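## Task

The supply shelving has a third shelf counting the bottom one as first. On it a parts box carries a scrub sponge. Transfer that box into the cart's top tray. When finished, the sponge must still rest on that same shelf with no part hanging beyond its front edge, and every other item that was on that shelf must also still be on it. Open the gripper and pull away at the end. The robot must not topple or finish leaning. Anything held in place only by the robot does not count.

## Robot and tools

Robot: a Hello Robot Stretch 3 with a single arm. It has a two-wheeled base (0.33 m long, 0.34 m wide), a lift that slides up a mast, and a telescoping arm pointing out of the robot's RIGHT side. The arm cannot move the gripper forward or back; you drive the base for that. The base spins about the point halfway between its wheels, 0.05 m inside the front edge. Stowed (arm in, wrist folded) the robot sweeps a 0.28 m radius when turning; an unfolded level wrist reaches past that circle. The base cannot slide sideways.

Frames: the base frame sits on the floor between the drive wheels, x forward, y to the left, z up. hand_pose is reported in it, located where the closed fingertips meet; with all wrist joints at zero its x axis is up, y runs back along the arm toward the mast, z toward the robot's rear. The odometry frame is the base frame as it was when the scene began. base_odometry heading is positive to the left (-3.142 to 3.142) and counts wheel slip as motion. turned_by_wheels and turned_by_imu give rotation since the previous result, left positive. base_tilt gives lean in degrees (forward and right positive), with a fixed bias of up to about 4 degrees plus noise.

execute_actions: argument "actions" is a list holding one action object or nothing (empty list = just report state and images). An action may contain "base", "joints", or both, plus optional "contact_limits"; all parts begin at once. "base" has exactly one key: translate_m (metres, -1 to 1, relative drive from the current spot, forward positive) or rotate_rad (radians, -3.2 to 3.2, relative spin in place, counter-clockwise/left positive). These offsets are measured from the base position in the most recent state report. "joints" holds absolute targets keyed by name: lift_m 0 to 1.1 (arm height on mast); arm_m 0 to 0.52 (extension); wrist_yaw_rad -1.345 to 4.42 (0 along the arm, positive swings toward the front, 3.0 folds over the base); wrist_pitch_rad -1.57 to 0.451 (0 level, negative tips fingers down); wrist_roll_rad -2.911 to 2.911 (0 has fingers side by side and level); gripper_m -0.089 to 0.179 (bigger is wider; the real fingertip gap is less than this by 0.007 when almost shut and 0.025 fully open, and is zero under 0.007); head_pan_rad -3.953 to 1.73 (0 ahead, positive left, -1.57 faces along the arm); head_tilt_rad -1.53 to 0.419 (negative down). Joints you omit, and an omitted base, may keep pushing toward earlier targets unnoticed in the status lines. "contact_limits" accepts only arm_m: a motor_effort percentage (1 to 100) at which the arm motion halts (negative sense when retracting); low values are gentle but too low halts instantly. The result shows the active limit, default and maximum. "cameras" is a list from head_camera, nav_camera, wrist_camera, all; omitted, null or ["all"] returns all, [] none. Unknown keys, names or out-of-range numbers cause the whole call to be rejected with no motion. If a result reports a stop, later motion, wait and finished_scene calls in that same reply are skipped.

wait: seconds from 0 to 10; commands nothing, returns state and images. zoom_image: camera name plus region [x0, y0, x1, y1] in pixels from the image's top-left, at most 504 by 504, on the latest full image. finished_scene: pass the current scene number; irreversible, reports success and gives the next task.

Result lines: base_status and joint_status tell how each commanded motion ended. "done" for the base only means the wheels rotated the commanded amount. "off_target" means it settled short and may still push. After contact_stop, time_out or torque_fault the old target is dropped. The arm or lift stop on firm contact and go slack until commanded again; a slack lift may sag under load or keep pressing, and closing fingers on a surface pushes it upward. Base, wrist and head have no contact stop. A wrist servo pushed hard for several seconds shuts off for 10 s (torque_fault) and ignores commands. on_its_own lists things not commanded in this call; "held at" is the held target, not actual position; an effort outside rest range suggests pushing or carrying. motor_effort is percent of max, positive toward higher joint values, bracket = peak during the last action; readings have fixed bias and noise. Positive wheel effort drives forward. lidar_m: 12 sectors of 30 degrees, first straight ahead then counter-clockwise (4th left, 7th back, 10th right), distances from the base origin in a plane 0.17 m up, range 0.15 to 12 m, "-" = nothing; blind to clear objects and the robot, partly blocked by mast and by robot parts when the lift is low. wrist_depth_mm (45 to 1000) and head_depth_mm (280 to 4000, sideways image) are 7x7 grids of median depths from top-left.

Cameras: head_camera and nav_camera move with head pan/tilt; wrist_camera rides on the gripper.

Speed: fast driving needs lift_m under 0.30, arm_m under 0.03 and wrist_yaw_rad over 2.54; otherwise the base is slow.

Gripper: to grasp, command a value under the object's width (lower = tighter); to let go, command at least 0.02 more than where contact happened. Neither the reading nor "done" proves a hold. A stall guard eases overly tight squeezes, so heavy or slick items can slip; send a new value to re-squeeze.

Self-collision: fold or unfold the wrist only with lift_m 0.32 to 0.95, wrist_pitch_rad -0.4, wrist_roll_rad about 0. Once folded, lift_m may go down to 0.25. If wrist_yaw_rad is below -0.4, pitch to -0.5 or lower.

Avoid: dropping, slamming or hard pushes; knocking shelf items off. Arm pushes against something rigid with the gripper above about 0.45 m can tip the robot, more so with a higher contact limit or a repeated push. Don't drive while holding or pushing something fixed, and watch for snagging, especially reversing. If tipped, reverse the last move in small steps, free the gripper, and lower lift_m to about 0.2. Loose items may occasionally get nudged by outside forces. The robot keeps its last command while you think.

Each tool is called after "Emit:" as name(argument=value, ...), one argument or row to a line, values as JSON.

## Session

Emit:
execute_actions(
  actions=[],
)

Scene clock: 0.00 s.
base_odometry: x=+0.000 y=+0.000 heading=+0.000 (m, m, rad; odometry frame)
turned_by_wheels: +0.000 (rad since the last result)
turned_by_imu: +0.000 (rad since the last result)
base_tilt: forward=+0.2 right=-0.7 (deg)
lidar_m: 2.03 2.22 2.00 2.01 1.79 1.20 1.62 1.70 2.24 2.13 2.38 1.83
head_depth_mm: 1956 1996 2002 2032 2059 2061 2047 / 2033 2057 2086 2111 2138 2135 2109 / 2047 2156 2174 2180 2206 2219 2124 / 2025 2235 2241 2272 2284 2312 2146 / 2014 2329 2335 2386 2270 2083 2049 / 2000 2430 2442 2471 2317 2150 2132 / 1975 2536 2532 2561 2632 2659 2160
base_status: not commanded
joint_positions: lift_m=+0.559 arm_m=+0.001 wrist_yaw_rad=+3.058 wrist_pitch_rad=-0.588 wrist_roll_rad=+0.016 gripper_m=+0.037 head_pan_rad=-0.009 head_tilt_rad=-0.023
joint_status: not commanded
motor_effort: left_wheel=+0 right_wheel=+0 lift_m=+27 arm_m=+1 wrist_yaw_rad=+0 wrist_pitch_rad=+8 wrist_roll_rad=+0 gripper_m=+0 head_pan_rad=+0 head_tilt_rad=+2 (%)
hand_pose: x=-0.0045 y=+0.0530 z=+0.5356 quat_wxyz=(+0.235, +0.690, +0.175, +0.662) (m; base frame)
wrist_depth_mm: - - - - - - - / - - - - - - - / - - - - - - - / - - - - - 964 957 / 924 906 875 880 862 827 823 / 788 793 769 742 - 725 721 / 687 691 671 655 648 650 641
pictures: head_camera (sideways: a quarter turn clockwise sets it upright), nav_camera (sideways: a quarter turn counterclockwise sets it upright), wrist_camera
Images, in order (width x height): head_camera 896x504, nav_camera 672x504, wrist_camera 644x364.

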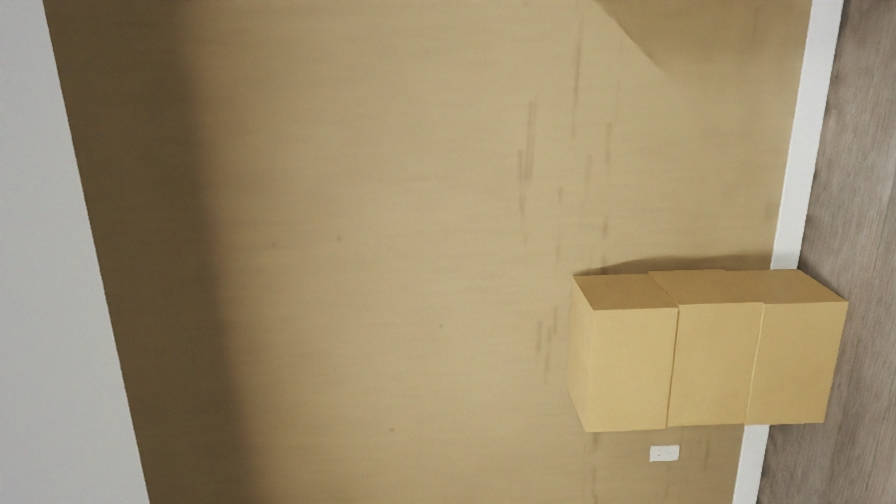

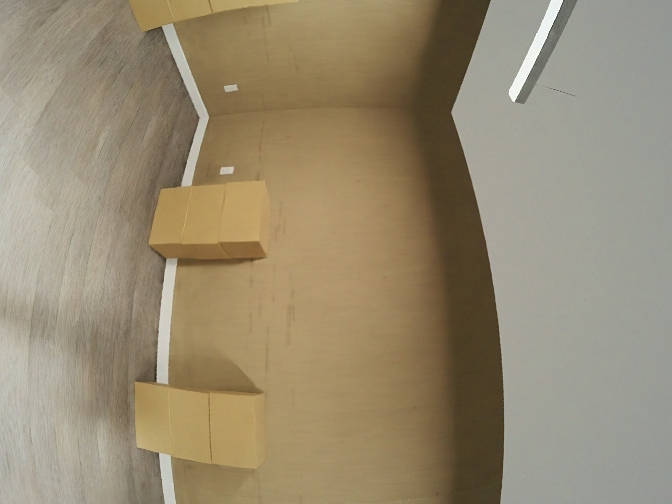

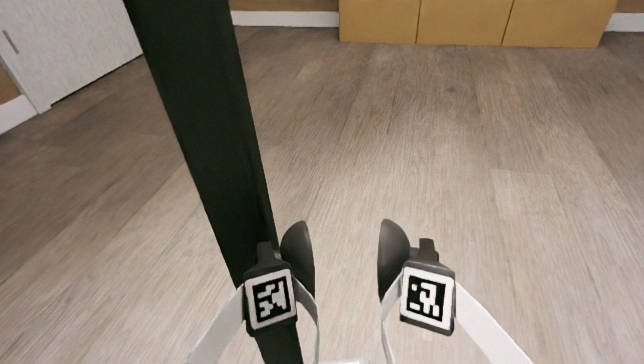

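Emit:
execute_actions(
  actions=[
    {"joints":{"head_pan_rad":-1.8,"head_tilt_rad":-0.25,"lift_m":0.27}},
  ],
  cameras=["nav_camera","head_camera"],
)

Scene clock: 7.87 s.
base_odometry: x=+0.000 y=+0.000 heading=+0.000 (m, m, rad; odometry frame)
turned_by_wheels: +0.000 (rad since the last result)
turned_by_imu: -0.002 (rad since the last result)
base_tilt: forward=+0.3 right=-0.7 (deg)
lidar_m: 2.03 2.22 1.99 2.01 1.79 1.20 1.61 1.70 2.24 2.12 2.39 1.84
head_depth_mm: 2128 2225 2330 2451 2576 2056 1570 / 2163 2249 2362 2498 2612 2063 1598 / 2149 2221 2344 2455 2478 2102 1594 / 2166 2268 2368 2519 2549 2081 1607 / 2192 2283 2411 2531 2648 2111 1599 / 2211 2304 2387 2305 2406 2102 1607 / 2252 2054 2511 2689 2778 2121 1630
base_status: not commanded
joint_positions: lift_m=+0.270 arm_m=+0.001 wrist_yaw_rad=+3.058 wrist_pitch_rad=-0.588 wrist_roll_rad=+0.016 gripper_m=+0.037 head_pan_rad=-1.793 head_tilt_rad=-0.247
joint_status: all done
motor_effort: left_wheel=+0(0) right_wheel=+0(0) lift_m=+20(23) arm_m=+1(0) wrist_yaw_rad=+0(0) wrist_pitch_rad=+8(8) wrist_roll_rad=+0(0) gripper_m=-1(1) head_pan_rad=-4(45) head_tilt_rad=-2(17) (%)
hand_pose: x=-0.0045 y=+0.0530 z=+0.2468 quat_wxyz=(+0.235, +0.690, +0.175, +0.662) (m; base frame)
wrist_depth_mm: - - - - - - - / - - - 930 895 856 841 / 790 757 - 729 693 683 662 / 638 626 - 604 580 561 549 / 531 522 - 528 515 484 477 / 467 - - - - 424 415 / - - - - 367 372 367
pictures: head_camera (sideways: a quarter turn clockwise sets it upright), nav_camera (sideways: a quarter turn counterclockwise sets it upright)
Images, in order (width x height): head_camera 896x504, nav_camera 672x504.

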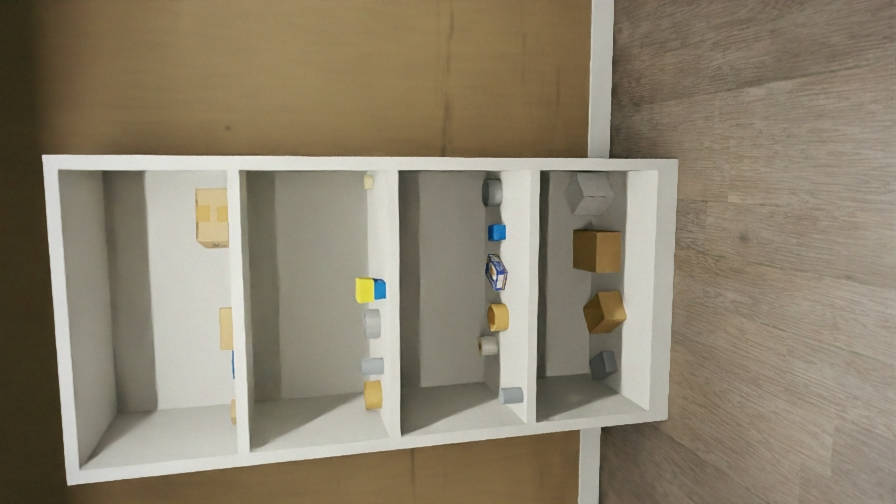

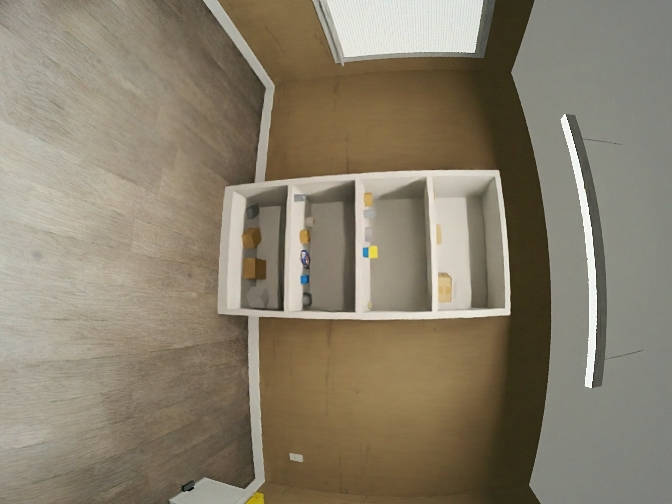

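Emit:
execute_actions(
  actions=[
    {"base":{"rotate_rad":-1.67}},
  ],
  cameras=[],
)

Emit:
execute_actions(
  actions=[
    {"base":{"translate_m":1.0}},
  ],
  cameras=[],
)

Emit:
execute_actions(
  actions=[
    {"base":{"translate_m":0.49}},
  ],
  cameras=[],
)

Emit:
execute_actions(
  actions=[
    {"base":{"rotate_rad":1.31},"joints":{"head_pan_rad":-1.57,"head_tilt_rad":-0.5}},
  ],
  cameras=[],
)

Emit:
execute_actions(
  actions=[
    {"joints":{"lift_m":0.5,"wrist_pitch_rad":-0.4}},
  ],
  cameras=["head_camera"],
)

Emit:
execute_actions(
  actions=[
    {"joints":{"lift_m":0.93,"wrist_yaw_rad":0,"gripper_m":0.15}},
  ],
  cameras=[],
)

Emit:
execute_actions(
  actions=[
    {"joints":{"wrist_pitch_rad":0}},
  ],
  cameras=["head_camera","wrist_camera"],
)

Scene clock: 21.83 s.
base_odometry: x=+0.000 y=+0.000 heading=-1.670 (m, m, rad; odometry frame)
turned_by_wheels: -1.670 (rad since the last result)
turned_by_imu: -1.623 (rad since the last result)
base_tilt: forward=+0.3 right=-0.8 (deg)
lidar_m: 1.96 2.47 1.84 2.03 2.12 2.00 2.00 1.84 1.20 1.19 1.70 1.95
head_depth_mm: 1407 1481 1541 1634 1609 1775 1491 / 1411 1476 1565 1647 1542 1559 1533 / 1423 1489 1560 1637 1555 1586 1536 / 1428 1496 1565 1653 1721 1827 1544 / 1431 1500 1581 1661 1764 1851 1614 / 1443 1514 1583 1667 1762 1877 1608 / 1447 1507 1594 1684 1784 1871 1623
base_status: done
joint_positions: lift_m=+0.270 arm_m=+0.001 wrist_yaw_rad=+3.058 wrist_pitch_rad=-0.588 wrist_roll_rad=+0.016 gripper_m=+0.037 head_pan_rad=-1.793 head_tilt_rad=-0.248
joint_status: not commanded
motor_effort: left_wheel=+2(9) right_wheel=-5(12) lift_m=+20(20) arm_m=+0(0) wrist_yaw_rad=+0(1) wrist_pitch_rad=+8(8) wrist_roll_rad=+0(0) gripper_m=+0(0) head_pan_rad=-4(4) head_tilt_rad=-2(2) (%)
hand_pose: x=-0.0045 y=+0.0529 z=+0.2467 quat_wxyz=(+0.235, +0.690, +0.175, +0.662) (m; base frame)
wrist_depth_mm: - - - - - - - / - - - 933 894 871 849 / 792 769 - 728 699 684 669 / 639 626 - 604 570 567 548 / 535 523 - 530 508 482 479 / 476 - - - - 422 414 / - - - - 370 372 367
pictures: none
No camera images: the call's "cameras" was empty. Leave "cameras" out to get every camera's image.

Scene clock: 26.93 s.
base_odometry: x=-0.099 y=-0.995 heading=-1.670 (m, m, rad; odometry frame)
turned_by_wheels: +0.000 (rad since the last result)
turned_by_imu: -0.001 (rad since the last result)
base_tilt: forward=+0.2 right=-0.7 (deg)
lidar_m: 1.18 1.16 1.89 1.64 2.18 2.96 2.96 1.70 1.79 1.44 1.73 1.03
head_depth_mm: 1637 1706 1795 1888 2002 2048 1578 / 1652 1733 1793 1901 2013 2064 1580 / 1656 1730 1817 1929 2006 2065 1593 / 1657 1740 1825 1943 2047 2092 1603 / 1661 1746 1840 1931 2009 1688 1611 / 1663 1752 1842 1945 2012 1636 1609 / 1677 1762 1854 1959 2028 1672 1626
base_status: done
joint_positions: lift_m=+0.270 arm_m=+0.001 wrist_yaw_rad=+3.058 wrist_pitch_rad=-0.588 wrist_roll_rad=+0.016 gripper_m=+0.037 head_pan_rad=-1.793 head_tilt_rad=-0.248
joint_status: not commanded
motor_effort: left_wheel=+2(9) right_wheel=-4(9) lift_m=+20(20) arm_m=+0(0) wrist_yaw_rad=+0(0) wrist_pitch_rad=+8(8) wrist_roll_rad=+0(0) gripper_m=-1(1) head_pan_rad=-3(3) head_tilt_rad=-1(1) (%)
hand_pose: x=-0.0045 y=+0.0529 z=+0.2467 quat_wxyz=(+0.235, +0.690, +0.175, +0.662) (m; base frame)
wrist_depth_mm: - - - - - - - / - - - 922 929 874 830 / 782 752 - 731 698 683 678 / 636 616 - 595 585 564 565 / 524 525 - 534 504 481 475 / 463 - - - - 421 413 / - - - - 370 378 368
pictures: none
No camera images: the call's "cameras" was empty. Leave "cameras" out to get every camera's image.

Scene clock: 30.37 s.
base_odometry: x=-0.147 y=-1.483 heading=-1.670 (m, m, rad; odometry frame)
turned_by_wheels: +0.000 (rad since the last result)
turned_by_imu: -0.001 (rad since the last result)
base_tilt: forward=+0.2 right=-0.8 (deg)
lidar_m: 0.71 0.70 1.76 1.76 1.71 2.91 3.40 2.08 1.53 1.54 0.65 0.74
head_depth_mm: 1758 1836 1913 2026 2147 2068 1576 / 1753 1841 1937 2052 2158 2050 1593 / 1759 1848 1932 2030 1946 1757 1580 / 1759 1849 1939 2057 1979 1775 1604 / 1783 1858 1968 2065 2181 2011 1611 / 1786 1876 1979 2086 2202 2120 1622 / 1802 1894 1975 2104 2239 2119 1627
base_status: done
joint_positions: lift_m=+0.270 arm_m=+0.001 wrist_yaw_rad=+3.058 wrist_pitch_rad=-0.588 wrist_roll_rad=+0.016 gripper_m=+0.037 head_pan_rad=-1.793 head_tilt_rad=-0.248
joint_status: not commanded
motor_effort: left_wheel=+2(9) right_wheel=-4(9) lift_m=+20(20) arm_m=+0(0) wrist_yaw_rad=+0(1) wrist_pitch_rad=+8(8) wrist_roll_rad=+0(0) gripper_m=+0(0) head_pan_rad=-3(3) head_tilt_rad=+0(1) (%)
hand_pose: x=-0.0045 y=+0.0529 z=+0.2467 quat_wxyz=(+0.235, +0.690, +0.175, +0.662) (m; base frame)
wrist_depth_mm: - - - - - - - / - - - 948 898 862 824 / 793 754 - 735 712 688 665 / 622 614 - 585 567 563 554 / 533 527 - 528 501 482 472 / 466 - - - - 426 416 / - - - - 369 371 368
pictures: none
No camera images: the call's "cameras" was empty. Leave "cameras" out to get every camera's image.

Scene clock: 32.47 s.
base_odometry: x=-0.147 y=-1.483 heading=-0.360 (m, m, rad; odometry frame)
turned_by_wheels: +1.310 (rad since the last result)
turned_by_imu: +1.272 (rad since the last result)
base_tilt: forward=+0.3 right=-0.7 (deg)
lidar_m: 1.76 1.72 2.46 3.40 2.29 2.07 1.53 1.48 0.65 0.72 0.71 1.42
head_depth_mm: 826 900 951 632 1059 918 1106 / 824 901 943 634 1168 926 1166 / 823 893 949 640 1165 925 1165 / 820 890 941 598 1163 933 1176 / 817 890 946 649 1162 936 1150 / 816 887 945 652 1152 935 1154 / 814 885 943 657 1151 941 1154
base_status: done
joint_positions: lift_m=+0.270 arm_m=+0.001 wrist_yaw_rad=+3.058 wrist_pitch_rad=-0.588 wrist_roll_rad=+0.016 gripper_m=+0.037 head_pan_rad=-1.577 head_tilt_rad=-0.495
joint_status: all done
motor_effort: left_wheel=-2(5) right_wheel=+3(13) lift_m=+20(20) arm_m=-1(1) wrist_yaw_rad=-1(1) wrist_pitch_rad=+8(8) wrist_roll_rad=+0(0) gripper_m=+0(1) head_pan_rad=+3(24) head_tilt_rad=-2(21) (%)
hand_pose: x=-0.0045 y=+0.0529 z=+0.2467 quat_wxyz=(+0.235, +0.690, +0.175, +0.662) (m; base frame)
wrist_depth_mm: - - - - - - - / - - - 943 910 883 831 / 792 759 - 722 698 686 650 / 638 620 - 591 581 574 565 / 532 522 - 524 495 477 471 / 468 - - - - 418 417 / - - - - 368 372 366
pictures: none
No camera images: the call's "cameras" was empty. Leave "cameras" out to get every camera's image.

Scene clock: 35.40 s.
base_odometry: x=-0.147 y=-1.483 heading=-0.360 (m, m, rad; odometry frame)
turned_by_wheels: +0.000 (rad since the last result)
turned_by_imu: -0.001 (rad since the last result)
base_tilt: forward=+0.2 right=-0.7 (deg)
lidar_m: 1.76 1.72 2.46 3.39 2.28 2.07 1.54 1.48 0.65 0.71 0.71 1.41
head_depth_mm: 826 901 949 629 1062 914 1107 / 823 896 948 636 1169 918 1172 / 818 894 945 640 1170 925 1171 / 820 893 940 598 1164 932 1171 / 816 890 942 647 1157 932 1152 / 817 887 948 654 1155 938 1149 / 810 885 947 656 1151 943 1151
base_status: not commanded
joint_positions: lift_m=+0.500 arm_m=+0.001 wrist_yaw_rad=+3.058 wrist_pitch_rad=-0.423 wrist_roll_rad=+0.016 gripper_m=+0.037 head_pan_rad=-1.577 head_tilt_rad=-0.495
joint_status: all done
motor_effort: left_wheel=-2(2) right_wheel=+4(4) lift_m=+34(37) arm_m=+0(0) wrist_yaw_rad=-1(1) wrist_pitch_rad=+14(14) wrist_roll_rad=+0(0) gripper_m=+0(1) head_pan_rad=+4(3) head_tilt_rad=-3(1) (%)
hand_pose: x=-0.0025 y=+0.0768 z=+0.5112 quat_wxyz=(+0.179, +0.702, +0.118, +0.679) (m; base frame)
wrist_depth_mm: - - - - - - - / - - - - - - - / - - - - - - - / - - - - - - - / - - - - 982 917 927 / 862 824 - 794 - 781 764 / 713 704 - 690 687 672 665
pictures: head_camera (sideways: a quarter turn clockwise sets it upright)
Images, in order (width x height): head_camera 896x504.

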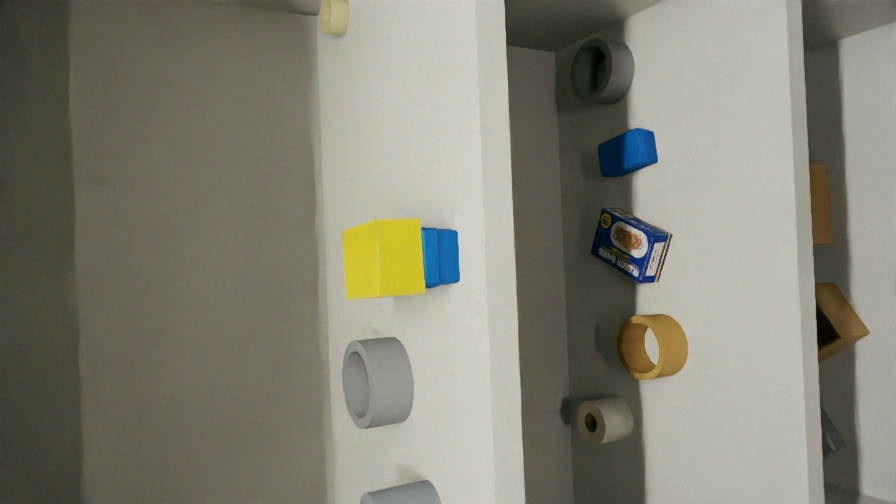

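Scene clock: 40.13 s.
base_odometry: x=-0.147 y=-1.483 heading=-0.360 (m, m, rad; odometry frame)
turned_by_wheels: +0.000 (rad since the last result)
turned_by_imu: -0.001 (rad since the last result)
base_tilt: forward=+0.2 right=-0.7 (deg)
lidar_m: 1.77 1.72 2.45 3.40 2.28 2.06 1.54 1.47 0.65 0.72 0.70 1.41
head_depth_mm: 825 901 949 629 1057 - - / 824 901 946 636 1164 924 - / 821 898 942 640 1175 - - / 817 892 937 598 1165 931 1176 / 816 888 944 647 1160 905 1146 / 813 887 948 652 1155 937 1151 / 814 885 947 657 1149 942 1155
base_status: not commanded
joint_positions: lift_m=+0.930 arm_m=+0.001 wrist_yaw_rad=+0.002 wrist_pitch_rad=-0.423 wrist_roll_rad=+0.016 gripper_m=+0.150 head_pan_rad=-1.577 head_tilt_rad=-0.495
joint_status: all done
motor_effort: left_wheel=-2(2) right_wheel=+3(4) lift_m=+33(32) arm_m=+0(0) wrist_yaw_rad=-1(1) wrist_pitch_rad=+14(14) wrist_roll_rad=+0(0) gripper_m=+0(79) head_pan_rad=+3(4) head_tilt_rad=-2(2) (%)
hand_pose: x=-0.0212 y=-0.3700 z=+0.9413 quat_wxyz=(+0.686, +0.148, -0.696, -0.149) (m; base frame)
wrist_depth_mm: 361 628 421 308 561 517 403 / 340 325 308 293 289 288 285 / 301 764 764 779 774 595 432 / 599 804 823 850 851 659 437 / 588 802 796 815 761 707 439 / 588 717 664 662 668 666 416 / 546 581 587 581 571 559 512
pictures: none
No camera images: the call's "cameras" was empty. Leave "cameras" out to get every camera's image.

Scene clock: 41.17 s.
base_odometry: x=-0.147 y=-1.483 heading=-0.360 (m, m, rad; odometry frame)
turned_by_wheels: +0.000 (rad since the last result)
turned_by_imu: +0.000 (rad since the last result)
base_tilt: forward=+0.3 right=-0.8 (deg)
lidar_m: 1.76 1.71 2.45 3.39 2.28 2.07 1.54 1.48 0.65 0.72 0.70 1.41
head_depth_mm: 825 899 948 631 1050 - - / 825 899 947 636 1166 947 - / 822 898 944 640 1185 - - / 819 891 942 599 1178 944 1171 / 817 890 943 647 1142 930 1147 / 816 889 947 651 1147 938 1151 / 813 884 946 657 1152 941 1154
base_status: not commanded
joint_positions: lift_m=+0.930 arm_m=+0.001 wrist_yaw_rad=+0.002 wrist_pitch_rad=-0.027 wrist_roll_rad=+0.016 gripper_m=+0.150 head_pan_rad=-1.577 head_tilt_rad=-0.495
joint_status: all done
motor_effort: left_wheel=-2(2) right_wheel=+3(4) lift_m=+34(33) arm_m=+0(0) wrist_yaw_rad=-2(2) wrist_pitch_rad=+16(16) wrist_roll_rad=+0(0) gripper_m=+0(0) head_pan_rad=+3(3) head_tilt_rad=-3(2) (%)
hand_pose: x=-0.0211 y=-0.4017 z=+1.0373 quat_wxyz=(+0.702, +0.010, -0.712, -0.010) (m; base frame)
wrist_depth_mm: 610 691 695 686 684 649 424 / 610 702 716 706 711 652 427 / 592 732 743 721 714 653 433 / 537 744 566 340 733 603 435 / 417 411 396 347 373 384 354 / 303 306 302 304 304 303 304 / 569 795 801 795 778 727 458
pictures: head_camera (sideways: a quarter turn clockwise sets it upright), wrist_camera
Images, in order (width x height): head_camera 896x504, wrist_camera 644x364.

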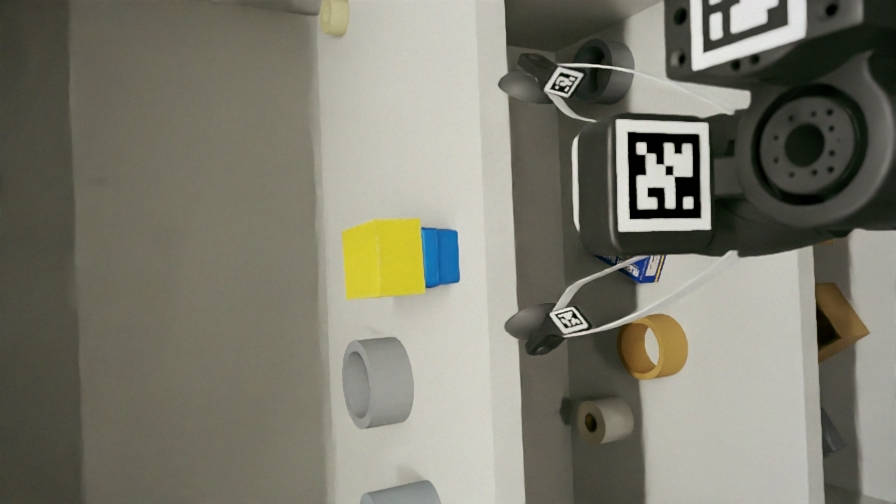

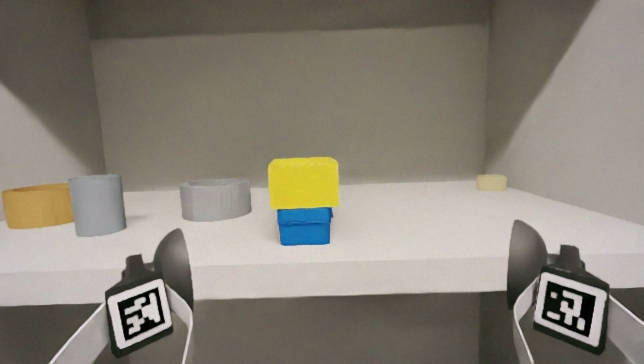

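Emit:
execute_actions(
  actions=[
    {"base":{"translate_m":0.04},"joints":{"arm_m":0.16,"lift_m":0.936}},
  ],
  cameras=["head_camera","wrist_camera"],
)

Scene clock: 53.30 s.
base_odometry: x=-0.110 y=-1.497 heading=-0.360 (m, m, rad; odometry frame)
turned_by_wheels: +0.000 (rad since the last result)
turned_by_imu: -0.001 (rad since the last result)
base_tilt: forward=+0.2 right=-0.8 (deg)
lidar_m: 1.73 1.69 2.40 3.39 2.34 2.11 1.58 1.47 0.67 0.70 0.68 1.41
head_depth_mm: 827 899 952 701 - 895 1144 / 825 897 944 - - 896 1171 / 823 898 943 - - 900 1171 / 820 890 940 644 1156 929 1170 / 815 888 942 633 1154 934 1148 / 813 886 943 653 1146 934 1149 / 810 882 948 652 1130 940 1073
base_status: done
joint_positions: lift_m=+0.936 arm_m=+0.160 wrist_yaw_rad=+0.001 wrist_pitch_rad=-0.026 wrist_roll_rad=+0.016 gripper_m=+0.150 head_pan_rad=-1.577 head_tilt_rad=-0.495
joint_status: all done
motor_effort: left_wheel=-2(3) right_wheel=+3(9) lift_m=+34(35) arm_m=+3(4) wrist_yaw_rad=+0(1) wrist_pitch_rad=+16(16) wrist_roll_rad=+0(0) gripper_m=+0(0) head_pan_rad=+4(4) head_tilt_rad=-3(3) (%)
hand_pose: x=-0.0213 y=-0.5603 z=+1.0437 quat_wxyz=(+0.702, +0.010, -0.712, -0.009) (m; base frame)
wrist_depth_mm: 554 557 549 545 541 538 465 / 556 562 569 558 551 564 472 / 561 575 576 574 574 574 468 / 563 580 575 251 576 572 467 / 362 391 331 179 183 398 378 / 268 304 273 184 230 257 267 / 220 190 202 188 189 192 174
pictures: head_camera (sideways: a quarter turn clockwise sets it upright), wrist_camera
Images, in order (width x height): head_camera 896x504, wrist_camera 644x364.

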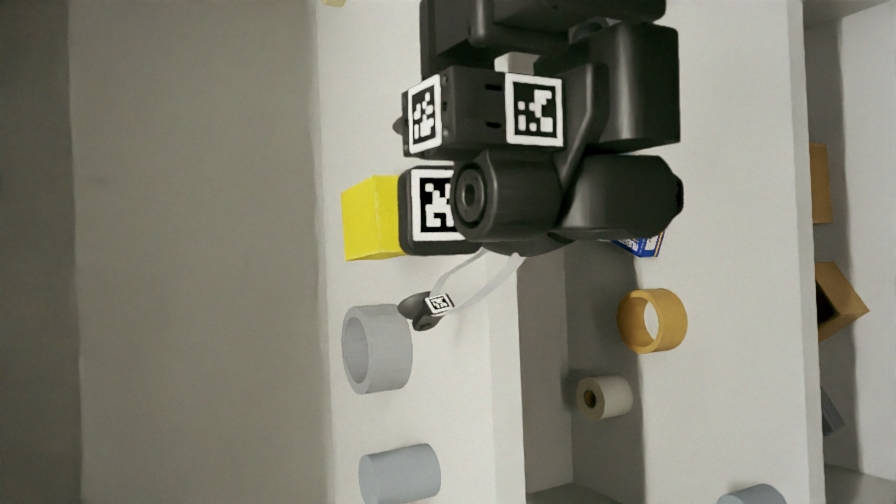

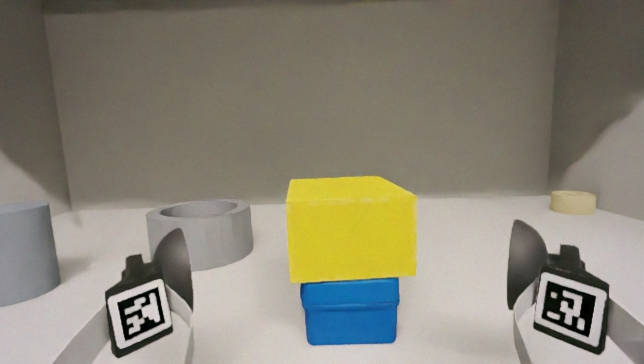

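Emit:
execute_actions(
  actions=[
    {"joints":{"arm_m":0.21,"gripper_m":0.11}},
  ],
  cameras=["wrist_camera"],
)

Emit:
execute_actions(
  actions=[
    {"joints":{"gripper_m":0.04}},
  ],
  cameras=["wrist_camera"],
)

Emit:
execute_actions(
  actions=[
    {"joints":{"lift_m":0.955}},
  ],
  cameras=["wrist_camera"],
)

Scene clock: 60.70 s.
base_odometry: x=-0.110 y=-1.497 heading=-0.360 (m, m, rad; odometry frame)
turned_by_wheels: +0.000 (rad since the last result)
turned_by_imu: -0.001 (rad since the last result)
base_tilt: forward=+0.3 right=-0.7 (deg)
lidar_m: 1.73 1.68 2.40 3.39 2.34 2.11 1.58 1.47 0.68 0.70 0.68 1.41
head_depth_mm: 825 899 947 - 1042 917 1146 / 823 897 947 - 1036 923 1161 / 821 893 948 - 1057 926 1165 / 818 894 940 629 1135 927 1169 / 815 888 941 649 1161 934 1146 / 813 885 948 653 1151 936 1157 / 813 883 942 652 1126 942 1078
base_status: not commanded
joint_positions: lift_m=+0.936 arm_m=+0.210 wrist_yaw_rad=+0.001 wrist_pitch_rad=-0.026 wrist_roll_rad=+0.016 gripper_m=+0.110 head_pan_rad=-1.577 head_tilt_rad=-0.495
joint_status: all done
motor_effort: left_wheel=-2(2) right_wheel=+3(4) lift_m=+33(34) arm_m=+4(5) wrist_yaw_rad=+0(0) wrist_pitch_rad=+15(15) wrist_roll_rad=+0(0) gripper_m=-1(84) head_pan_rad=+4(3) head_tilt_rad=-3(2) (%)
hand_pose: x=-0.0213 y=-0.6103 z=+1.0437 quat_wxyz=(+0.702, +0.010, -0.712, -0.009) (m; base frame)
wrist_depth_mm: 502 505 509 499 496 497 467 / 512 517 509 506 510 504 467 / 522 530 521 524 521 520 479 / 538 543 528 530 534 536 478 / 443 320 334 129 131 416 368 / 283 258 271 131 133 - 252 / 210 202 202 135 136 183 190
pictures: wrist_camera
Images, in order (width x height): wrist_camera 644x364.

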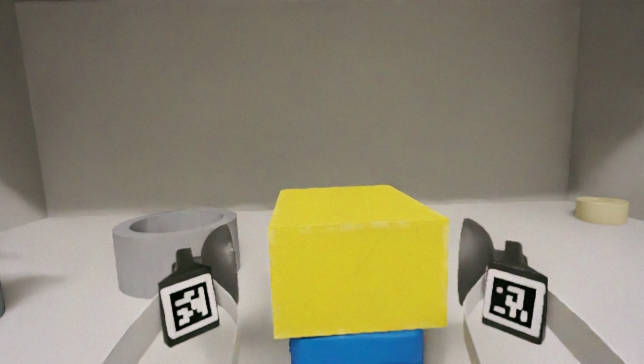

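Scene clock: 61.90 s.
base_odometry: x=-0.110 y=-1.497 heading=-0.360 (m, m, rad; odometry frame)
turned_by_wheels: +0.000 (rad since the last result)
turned_by_imu: +0.000 (rad since the last result)
base_tilt: forward=+0.3 right=-0.7 (deg)
lidar_m: 1.72 1.69 2.40 3.40 2.34 2.11 1.58 1.48 0.67 0.70 0.68 1.41
head_depth_mm: 825 902 950 - 1042 917 1150 / 821 896 949 - 1038 919 1165 / 821 893 952 - 1055 929 1170 / 820 891 944 628 1134 930 1170 / 816 890 944 648 1155 931 1147 / 814 888 948 655 1149 937 1153 / 811 883 944 651 1135 940 1079
base_status: not commanded
joint_positions: lift_m=+0.936 arm_m=+0.210 wrist_yaw_rad=+0.001 wrist_pitch_rad=-0.026 wrist_roll_rad=+0.016 gripper_m=+0.040 head_pan_rad=-1.577 head_tilt_rad=-0.495
joint_status: all done
motor_effort: left_wheel=-2(2) right_wheel=+3(3) lift_m=+34(34) arm_m=+3(4) wrist_yaw_rad=+0(1) wrist_pitch_rad=+15(15) wrist_roll_rad=+0(0) gripper_m=-9(82) head_pan_rad=+3(3) head_tilt_rad=-2(3) (%)
hand_pose: x=-0.0213 y=-0.6103 z=+1.0437 quat_wxyz=(+0.702, +0.010, -0.712, -0.009) (m; base frame)
wrist_depth_mm: 506 503 493 502 500 504 475 / 519 510 509 512 506 506 467 / 521 527 522 519 522 520 472 / 535 539 522 541 534 534 469 / 444 315 285 131 133 383 370 / 287 255 257 134 134 255 251 / 208 207 191 136 137 183 191
pictures: wrist_camera
Images, in order (width x height): wrist_camera 644x364.

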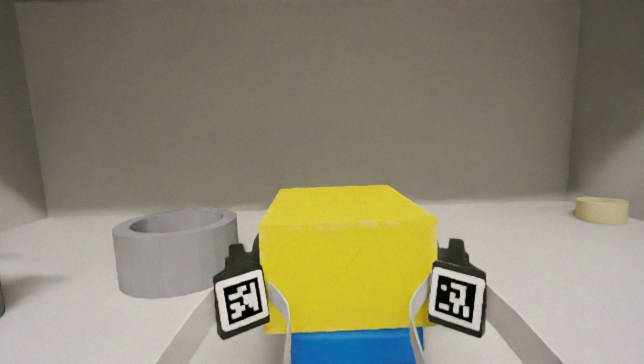

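Scene clock: 62.80 s.
base_odometry: x=-0.110 y=-1.497 heading=-0.360 (m, m, rad; odometry frame)
turned_by_wheels: +0.000 (rad since the last result)
turned_by_imu: +0.000 (rad since the last result)
base_tilt: forward=+0.2 right=-0.8 (deg)
lidar_m: 1.73 1.69 2.40 3.41 2.33 2.11 1.58 1.48 0.67 0.71 0.68 1.41
head_depth_mm: 824 898 960 - 1084 918 1149 / 821 899 962 - 1074 923 1167 / 820 896 957 - 1085 924 1168 / 816 894 957 629 1135 931 1168 / 815 886 942 649 1153 933 1151 / 812 888 946 652 1154 939 1153 / 813 885 946 652 1132 941 1076
base_status: not commanded
joint_positions: lift_m=+0.955 arm_m=+0.210 wrist_yaw_rad=+0.001 wrist_pitch_rad=-0.026 wrist_roll_rad=+0.016 gripper_m=+0.040 head_pan_rad=-1.577 head_tilt_rad=-0.495
joint_status: all done
motor_effort: left_wheel=-2(2) right_wheel=+3(4) lift_m=+33(35) arm_m=+4(4) wrist_yaw_rad=-2(1) wrist_pitch_rad=+15(16) wrist_roll_rad=+0(0) gripper_m=-10(10) head_pan_rad=+3(3) head_tilt_rad=-3(3) (%)
hand_pose: x=-0.0213 y=-0.6103 z=+1.0627 quat_wxyz=(+0.702, +0.010, -0.712, -0.009) (m; base frame)
wrist_depth_mm: 505 503 506 503 503 502 465 / 515 518 511 519 512 508 474 / 517 522 526 523 522 519 472 / 525 532 542 541 542 533 476 / 500 501 338 132 132 441 404 / 333 259 261 133 134 296 293 / 243 241 221 149 159 214 220
pictures: wrist_camera
Images, in order (width x height): wrist_camera 644x364.

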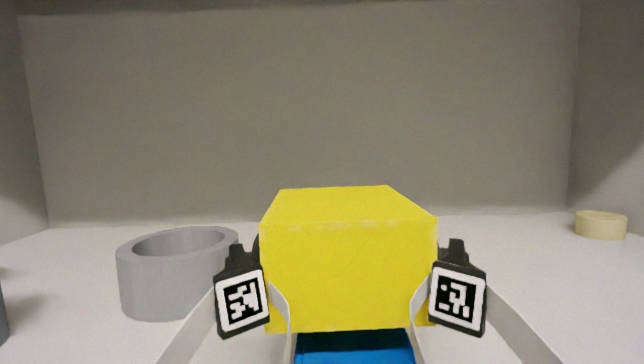

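Emit:
execute_actions(
  actions=[
    {"base":{"translate_m":-0.16},"joints":{"arm_m":0.22}},
  ],
  cameras=[],
)

Emit:
execute_actions(
  actions=[
    {"joints":{"lift_m":0.899}},
  ],
  cameras=["wrist_camera","head_camera"],
)

Scene clock: 70.97 s.
base_odometry: x=-0.259 y=-1.440 heading=-0.360 (m, m, rad; odometry frame)
turned_by_wheels: +0.000 (rad since the last result)
turned_by_imu: -0.001 (rad since the last result)
base_tilt: forward=+0.2 right=-0.8 (deg)
lidar_m: 1.88 1.82 2.62 3.40 2.12 1.95 1.42 1.48 0.59 0.76 0.75 0.79
head_depth_mm: 703 718 727 - 776 792 904 / 825 888 960 - 1051 922 1120 / 824 896 962 - 1095 927 1172 / 820 895 954 614 1136 930 1169 / 819 894 943 633 1164 928 1147 / 818 890 949 619 1156 937 1147 / 814 887 945 655 1151 938 1154
base_status: done
joint_positions: lift_m=+0.955 arm_m=+0.220 wrist_yaw_rad=+0.001 wrist_pitch_rad=-0.026 wrist_roll_rad=+0.016 gripper_m=+0.040 head_pan_rad=-1.577 head_tilt_rad=-0.495
joint_status: all done
motor_effort: left_wheel=-2(5) right_wheel=+4(5) lift_m=+34(34) arm_m=+3(5) wrist_yaw_rad=-1(0) wrist_pitch_rad=+15(15) wrist_roll_rad=+0(0) gripper_m=-10(11) head_pan_rad=+4(4) head_tilt_rad=-3(2) (%)
hand_pose: x=-0.0213 y=-0.6203 z=+1.0627 quat_wxyz=(+0.702, +0.010, -0.712, -0.009) (m; base frame)
wrist_depth_mm: 500 494 496 493 496 410 276 / 506 508 512 509 506 418 275 / 520 517 513 516 516 417 280 / 534 530 527 523 514 419 280 / 492 503 480 131 133 395 283 / 282 323 319 134 134 299 273 / 172 204 221 209 211 214 220
pictures: none
No camera images: the call's "cameras" was empty. Leave "cameras" out to get every camera's image.

Scene clock: 72.30 s.
base_odometry: x=-0.259 y=-1.440 heading=-0.360 (m, m, rad; odometry frame)
turned_by_wheels: +0.000 (rad since the last result)
turned_by_imu: +0.000 (rad since the last result)
base_tilt: forward=+0.2 right=-0.7 (deg)
lidar_m: 1.88 1.82 2.64 3.39 2.12 1.94 1.42 1.48 0.59 0.76 0.75 0.79
head_depth_mm: 702 718 734 664 - 842 891 / 829 886 917 705 - 925 1127 / 823 901 946 - - 926 1168 / 820 891 944 642 1164 932 1170 / 822 894 941 633 1160 936 1145 / 819 887 948 618 1157 935 1152 / 815 888 945 658 1154 938 1149
base_status: not commanded
joint_positions: lift_m=+0.899 arm_m=+0.220 wrist_yaw_rad=+0.001 wrist_pitch_rad=-0.026 wrist_roll_rad=+0.016 gripper_m=+0.040 head_pan_rad=-1.577 head_tilt_rad=-0.495
joint_status: all done
motor_effort: left_wheel=-2(2) right_wheel=+4(4) lift_m=+20(32) arm_m=+4(4) wrist_yaw_rad=+0(0) wrist_pitch_rad=+15(16) wrist_roll_rad=+0(0) gripper_m=-10(10) head_pan_rad=+4(3) head_tilt_rad=-3(2) (%)
hand_pose: x=-0.0213 y=-0.6203 z=+1.0073 quat_wxyz=(+0.702, +0.010, -0.712, -0.009) (m; base frame)
wrist_depth_mm: 503 502 497 500 500 406 276 / 511 506 509 507 506 415 277 / 518 524 525 519 515 417 279 / 532 526 531 521 530 388 281 / 168 244 292 132 133 266 255 / 155 188 190 133 134 178 175 / 145 144 133 136 135 128 132
pictures: head_camera (sideways: a quarter turn clockwise sets it upright), wrist_camera
Images, in order (width x height): head_camera 896x504, wrist_camera 644x364.

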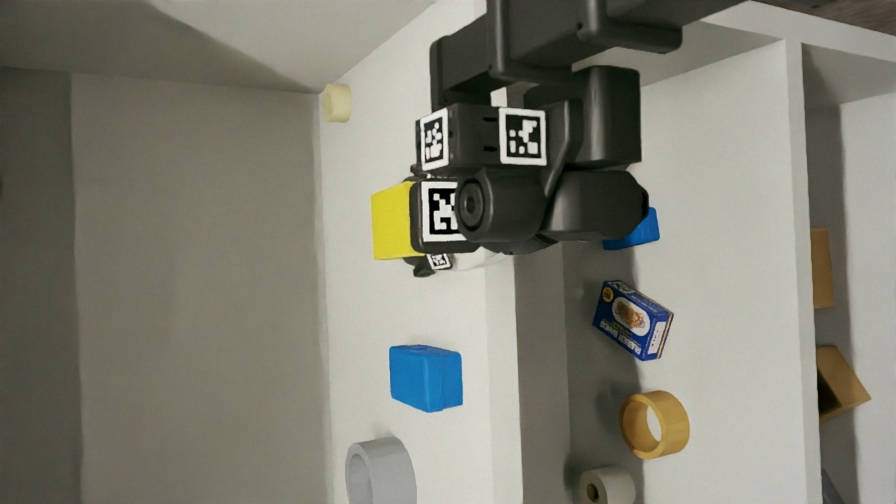

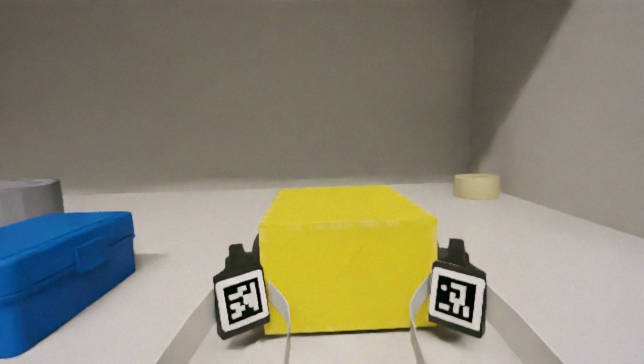

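Emit:
execute_actions(
  actions=[
    {"joints":{"lift_m":0.895}},
  ],
  cameras=[],
)

Emit:
execute_actions(
  actions=[
    {"joints":{"gripper_m":0.11}},
  ],
  cameras=[],
)

Emit:
execute_actions(
  actions=[
    {"joints":{"arm_m":0.12}},
  ],
  cameras=[],
)

Emit:
execute_actions(
  actions=[
    {"base":{"translate_m":0.155},"joints":{"wrist_pitch_rad":-0.53,"lift_m":1.03,"arm_m":0.15}},
  ],
  cameras=["wrist_camera","head_camera"],
)

Scene clock: 81.00 s.
base_odometry: x=-0.259 y=-1.440 heading=-0.360 (m, m, rad; odometry frame)
turned_by_wheels: +0.000 (rad since the last result)
turned_by_imu: -0.001 (rad since the last result)
base_tilt: forward=+0.2 right=-0.7 (deg)
lidar_m: 1.88 1.82 2.61 3.39 2.11 1.95 1.42 1.48 0.59 0.76 0.75 0.79
head_depth_mm: 703 718 733 664 - 845 882 / 827 890 917 709 - 926 1122 / 821 897 946 710 - 924 1169 / 821 895 945 629 1165 930 1172 / 818 893 942 633 1163 933 1148 / 816 893 950 618 1156 937 1151 / 814 887 948 659 1149 942 1156
base_status: not commanded
joint_positions: lift_m=+0.895 arm_m=+0.220 wrist_yaw_rad=+0.001 wrist_pitch_rad=-0.019 wrist_roll_rad=+0.016 gripper_m=+0.040 head_pan_rad=-1.577 head_tilt_rad=-0.495
joint_status: all done
motor_effort: left_wheel=-2(2) right_wheel=+4(4) lift_m=+19(23) arm_m=+4(3) wrist_yaw_rad=-1(1) wrist_pitch_rad=+12(15) wrist_roll_rad=+0(0) gripper_m=-10(9) head_pan_rad=+4(4) head_tilt_rad=-2(3) (%)
hand_pose: x=-0.0213 y=-0.6205 z=+1.0050 quat_wxyz=(+0.702, +0.007, -0.712, -0.007) (m; base frame)
wrist_depth_mm: 497 501 499 499 494 412 275 / 508 510 511 504 503 415 278 / 525 514 526 523 524 420 279 / 528 530 526 516 528 390 283 / 167 241 287 131 133 260 251 / 155 187 186 134 134 175 171 / 141 140 129 134 132 125 129
pictures: none
No camera images: the call's "cameras" was empty. Leave "cameras" out to get every camera's image.

Scene clock: 82.20 s.
base_odometry: x=-0.259 y=-1.440 heading=-0.360 (m, m, rad; odometry frame)
turned_by_wheels: +0.000 (rad since the last result)
turned_by_imu: +0.000 (rad since the last result)
base_tilt: forward=+0.3 right=-0.7 (deg)
lidar_m: 1.88 1.82 2.62 3.38 2.11 1.94 1.42 1.48 0.59 0.76 0.75 0.79
head_depth_mm: 703 718 733 665 - 844 881 / 823 890 919 707 - 921 1121 / 824 899 945 - - 924 1168 / 820 895 944 614 1168 927 1170 / 821 894 940 629 1161 933 1144 / 817 891 951 619 1161 938 1154 / 813 889 948 657 1151 937 1154
base_status: not commanded
joint_positions: lift_m=+0.895 arm_m=+0.220 wrist_yaw_rad=-0.001 wrist_pitch_rad=-0.019 wrist_roll_rad=+0.016 gripper_m=+0.110 head_pan_rad=-1.577 head_tilt_rad=-0.495
joint_status: all done
motor_effort: left_wheel=-2(2) right_wheel=+4(4) lift_m=+19(19) arm_m=+3(4) wrist_yaw_rad=+1(0) wrist_pitch_rad=+12(11) wrist_roll_rad=+0(0) gripper_m=+1(80) head_pan_rad=+4(4) head_tilt_rad=-2(2) (%)
hand_pose: x=-0.0217 y=-0.6205 z=+1.0050 quat_wxyz=(+0.702, +0.007, -0.712, -0.007) (m; base frame)
wrist_depth_mm: 497 492 499 504 495 406 276 / 509 507 508 507 509 410 278 / 521 518 529 512 521 419 279 / 531 523 519 519 524 393 279 / 168 243 289 132 132 286 250 / 155 188 171 134 135 - 170 / 141 136 132 135 132 124 129
pictures: none
No camera images: the call's "cameras" was empty. Leave "cameras" out to get every camera's image.

Scene clock: 84.17 s.
base_odometry: x=-0.259 y=-1.440 heading=-0.360 (m, m, rad; odometry frame)
turned_by_wheels: +0.000 (rad since the last result)
turned_by_imu: +0.000 (rad since the last result)
base_tilt: forward=+0.2 right=-0.8 (deg)
lidar_m: 1.88 1.82 2.61 3.39 2.11 1.95 1.42 1.48 0.59 0.76 0.75 0.79
head_depth_mm: 703 718 735 632 - - 940 / 825 891 917 652 - - 1140 / 822 897 948 634 - - 1198 / 821 893 945 624 1167 931 1166 / 820 893 941 645 1158 933 1142 / 817 890 947 616 1160 938 1153 / 815 887 949 657 1154 937 1152
base_status: not commanded
joint_positions: lift_m=+0.895 arm_m=+0.120 wrist_yaw_rad=-0.001 wrist_pitch_rad=-0.019 wrist_roll_rad=+0.016 gripper_m=+0.110 head_pan_rad=-1.577 head_tilt_rad=-0.495
joint_status: all done
motor_effort: left_wheel=-2(2) right_wheel=+3(4) lift_m=+20(20) arm_m=-3(3) wrist_yaw_rad=+0(0) wrist_pitch_rad=+11(12) wrist_roll_rad=+0(0) gripper_m=+1(0) head_pan_rad=+4(3) head_tilt_rad=-4(3) (%)
hand_pose: x=-0.0216 y=-0.5209 z=+1.0050 quat_wxyz=(+0.702, +0.007, -0.712, -0.007) (m; base frame)
wrist_depth_mm: 598 597 591 588 594 415 276 / 600 613 606 600 601 412 279 / 607 622 620 614 604 420 281 / 348 401 619 267 490 397 283 / 276 227 295 231 242 288 253 / 194 191 184 184 183 - 182 / 187 428 187 186 623 439 252
pictures: none
No camera images: the call's "cameras" was empty. Leave "cameras" out to get every camera's image.

Scene clock: 86.67 s.
base_odometry: x=-0.114 y=-1.495 heading=-0.360 (m, m, rad; odometry frame)
turned_by_wheels: +0.000 (rad since the last result)
turned_by_imu: -0.001 (rad since the last result)
base_tilt: forward=+0.3 right=-0.7 (deg)
lidar_m: 1.73 1.69 2.40 3.38 2.34 2.10 1.57 1.48 0.67 0.70 0.68 1.41
head_depth_mm: 825 889 - - 1084 918 1139 / 822 880 - - 1166 922 1170 / 820 894 - - 1125 926 1168 / 817 893 944 644 1152 930 1167 / 818 887 940 650 1159 931 1146 / 813 888 947 654 1145 938 1148 / 812 883 944 655 1145 942 1093
base_status: done
joint_positions: lift_m=+1.030 arm_m=+0.150 wrist_yaw_rad=-0.001 wrist_pitch_rad=-0.541 wrist_roll_rad=+0.016 gripper_m=+0.110 head_pan_rad=-1.577 head_tilt_rad=-0.495
joint_status: all done
motor_effort: left_wheel=-2(4) right_wheel=+4(9) lift_m=+34(37) arm_m=+4(5) wrist_yaw_rad=+1(0) wrist_pitch_rad=+7(12) wrist_roll_rad=+0(0) gripper_m=-1(1) head_pan_rad=+4(3) head_tilt_rad=-4(1) (%)
hand_pose: x=-0.0217 y=-0.5019 z=+1.0157 quat_wxyz=(+0.676, +0.187, -0.687, -0.191) (m; base frame)
wrist_depth_mm: 528 537 537 537 543 533 440 / 481 412 372 432 417 403 392 / 291 330 326 254 317 243 227 / 278 269 266 235 253 239 236 / 230 226 226 215 212 215 210 / 218 221 222 623 642 - 465 / 549 638 613 617 619 597 442
pictures: head_camera (sideways: a quarter turn clockwise sets it upright), wrist_camera
Images, in order (width x height): head_camera 896x504, wrist_camera 644x364.

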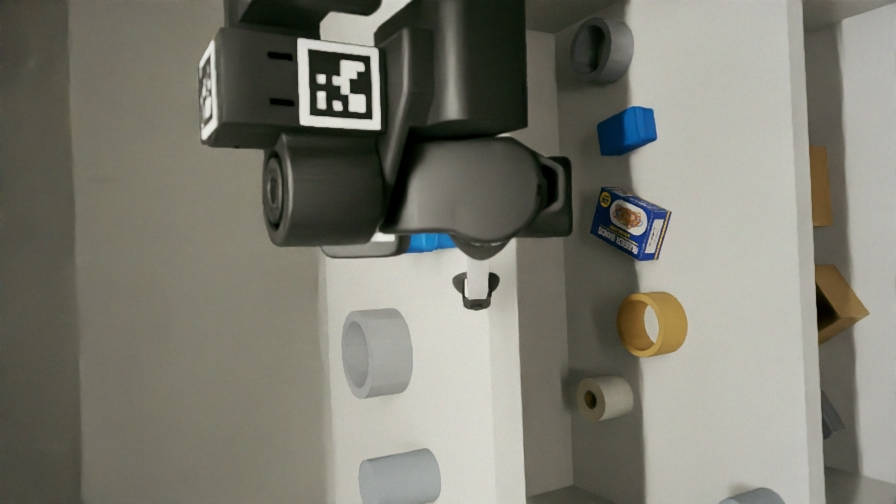

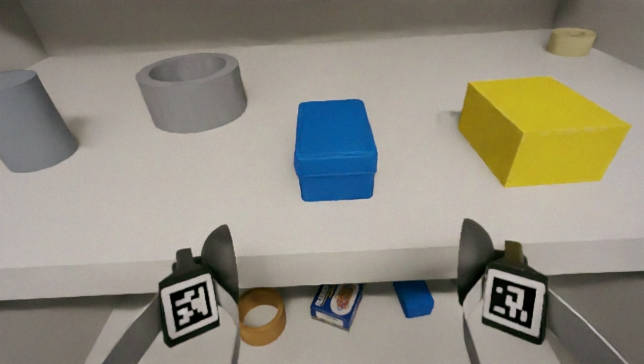

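Emit:
execute_actions(
  actions=[
    {"base":{"translate_m":0.005},"joints":{"arm_m":0.265}},
  ],
  cameras=[],
)

Emit:
execute_actions(
  actions=[
    {"joints":{"lift_m":1.023,"gripper_m":0.085}},
  ],
  cameras=["wrist_camera"],
)

Scene clock: 93.23 s.
base_odometry: x=-0.110 y=-1.497 heading=-0.360 (m, m, rad; odometry frame)
turned_by_wheels: +0.000 (rad since the last result)
turned_by_imu: -0.001 (rad since the last result)
base_tilt: forward=+0.3 right=-0.8 (deg)
lidar_m: 1.72 1.69 2.41 3.40 2.34 2.11 1.57 1.48 0.67 0.70 0.68 1.41
head_depth_mm: 824 876 870 613 1097 916 1148 / 823 875 - 608 1168 925 1161 / 819 875 - 594 1165 926 1168 / 814 893 939 611 1166 927 1146 / 818 892 943 648 1151 932 1143 / 811 885 945 651 1146 938 1148 / 813 885 946 650 1134 942 1078
base_status: done
joint_positions: lift_m=+1.030 arm_m=+0.265 wrist_yaw_rad=-0.001 wrist_pitch_rad=-0.542 wrist_roll_rad=+0.016 gripper_m=+0.110 head_pan_rad=-1.577 head_tilt_rad=-0.495
joint_status: all done
motor_effort: left_wheel=-2(3) right_wheel=+3(11) lift_m=+34(34) arm_m=+3(4) wrist_yaw_rad=+1(1) wrist_pitch_rad=+7(7) wrist_roll_rad=+0(0) gripper_m=-1(0) head_pan_rad=+3(4) head_tilt_rad=-2(2) (%)
hand_pose: x=-0.0217 y=-0.6169 z=+1.0157 quat_wxyz=(+0.676, +0.188, -0.687, -0.191) (m; base frame)
wrist_depth_mm: 438 432 436 440 440 446 439 / 460 458 442 431 411 403 367 / 343 277 301 323 313 308 298 / 278 230 255 260 254 241 178 / 227 223 226 162 197 210 162 / 194 191 187 139 145 - 164 / 169 165 163 131 144 154 152
pictures: none
No camera images: the call's "cameras" was empty. Leave "cameras" out to get every camera's image.

Scene clock: 93.97 s.
base_odometry: x=-0.110 y=-1.497 heading=-0.360 (m, m, rad; odometry frame)
turned_by_wheels: +0.000 (rad since the last result)
turned_by_imu: +0.000 (rad since the last result)
base_tilt: forward=+0.3 right=-0.8 (deg)
lidar_m: 1.73 1.69 2.40 3.39 2.34 2.11 1.57 1.47 0.67 0.71 0.68 1.41
head_depth_mm: 824 885 844 611 1104 919 1151 / 821 874 - 605 1163 924 1165 / 819 877 - 594 1169 925 1166 / 820 892 941 590 1165 928 1145 / 817 890 940 648 1155 933 1147 / 815 888 946 653 1151 937 1150 / 810 886 942 652 1134 941 1080
base_status: not commanded
joint_positions: lift_m=+1.023 arm_m=+0.265 wrist_yaw_rad=-0.001 wrist_pitch_rad=-0.542 wrist_roll_rad=+0.016 gripper_m=+0.085 head_pan_rad=-1.577 head_tilt_rad=-0.495
joint_status: all done
motor_effort: left_wheel=-2(2) right_wheel=+3(4) lift_m=+20(30) arm_m=+4(4) wrist_yaw_rad=+2(0) wrist_pitch_rad=+7(7) wrist_roll_rad=+0(0) gripper_m=+0(78) head_pan_rad=+4(3) head_tilt_rad=-2(3) (%)
hand_pose: x=-0.0217 y=-0.6169 z=+1.0092 quat_wxyz=(+0.676, +0.188, -0.686, -0.191) (m; base frame)
wrist_depth_mm: 434 435 433 438 447 444 437 / 456 439 431 414 399 386 355 / 318 257 289 313 304 293 287 / 266 231 246 186 241 231 170 / 218 215 216 155 162 199 162 / 187 183 - 131 129 177 162 / 162 160 155 130 138 147 150
pictures: wrist_camera
Images, in order (width x height): wrist_camera 644x364.

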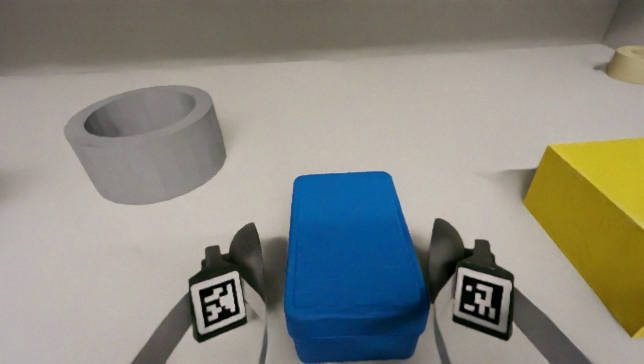

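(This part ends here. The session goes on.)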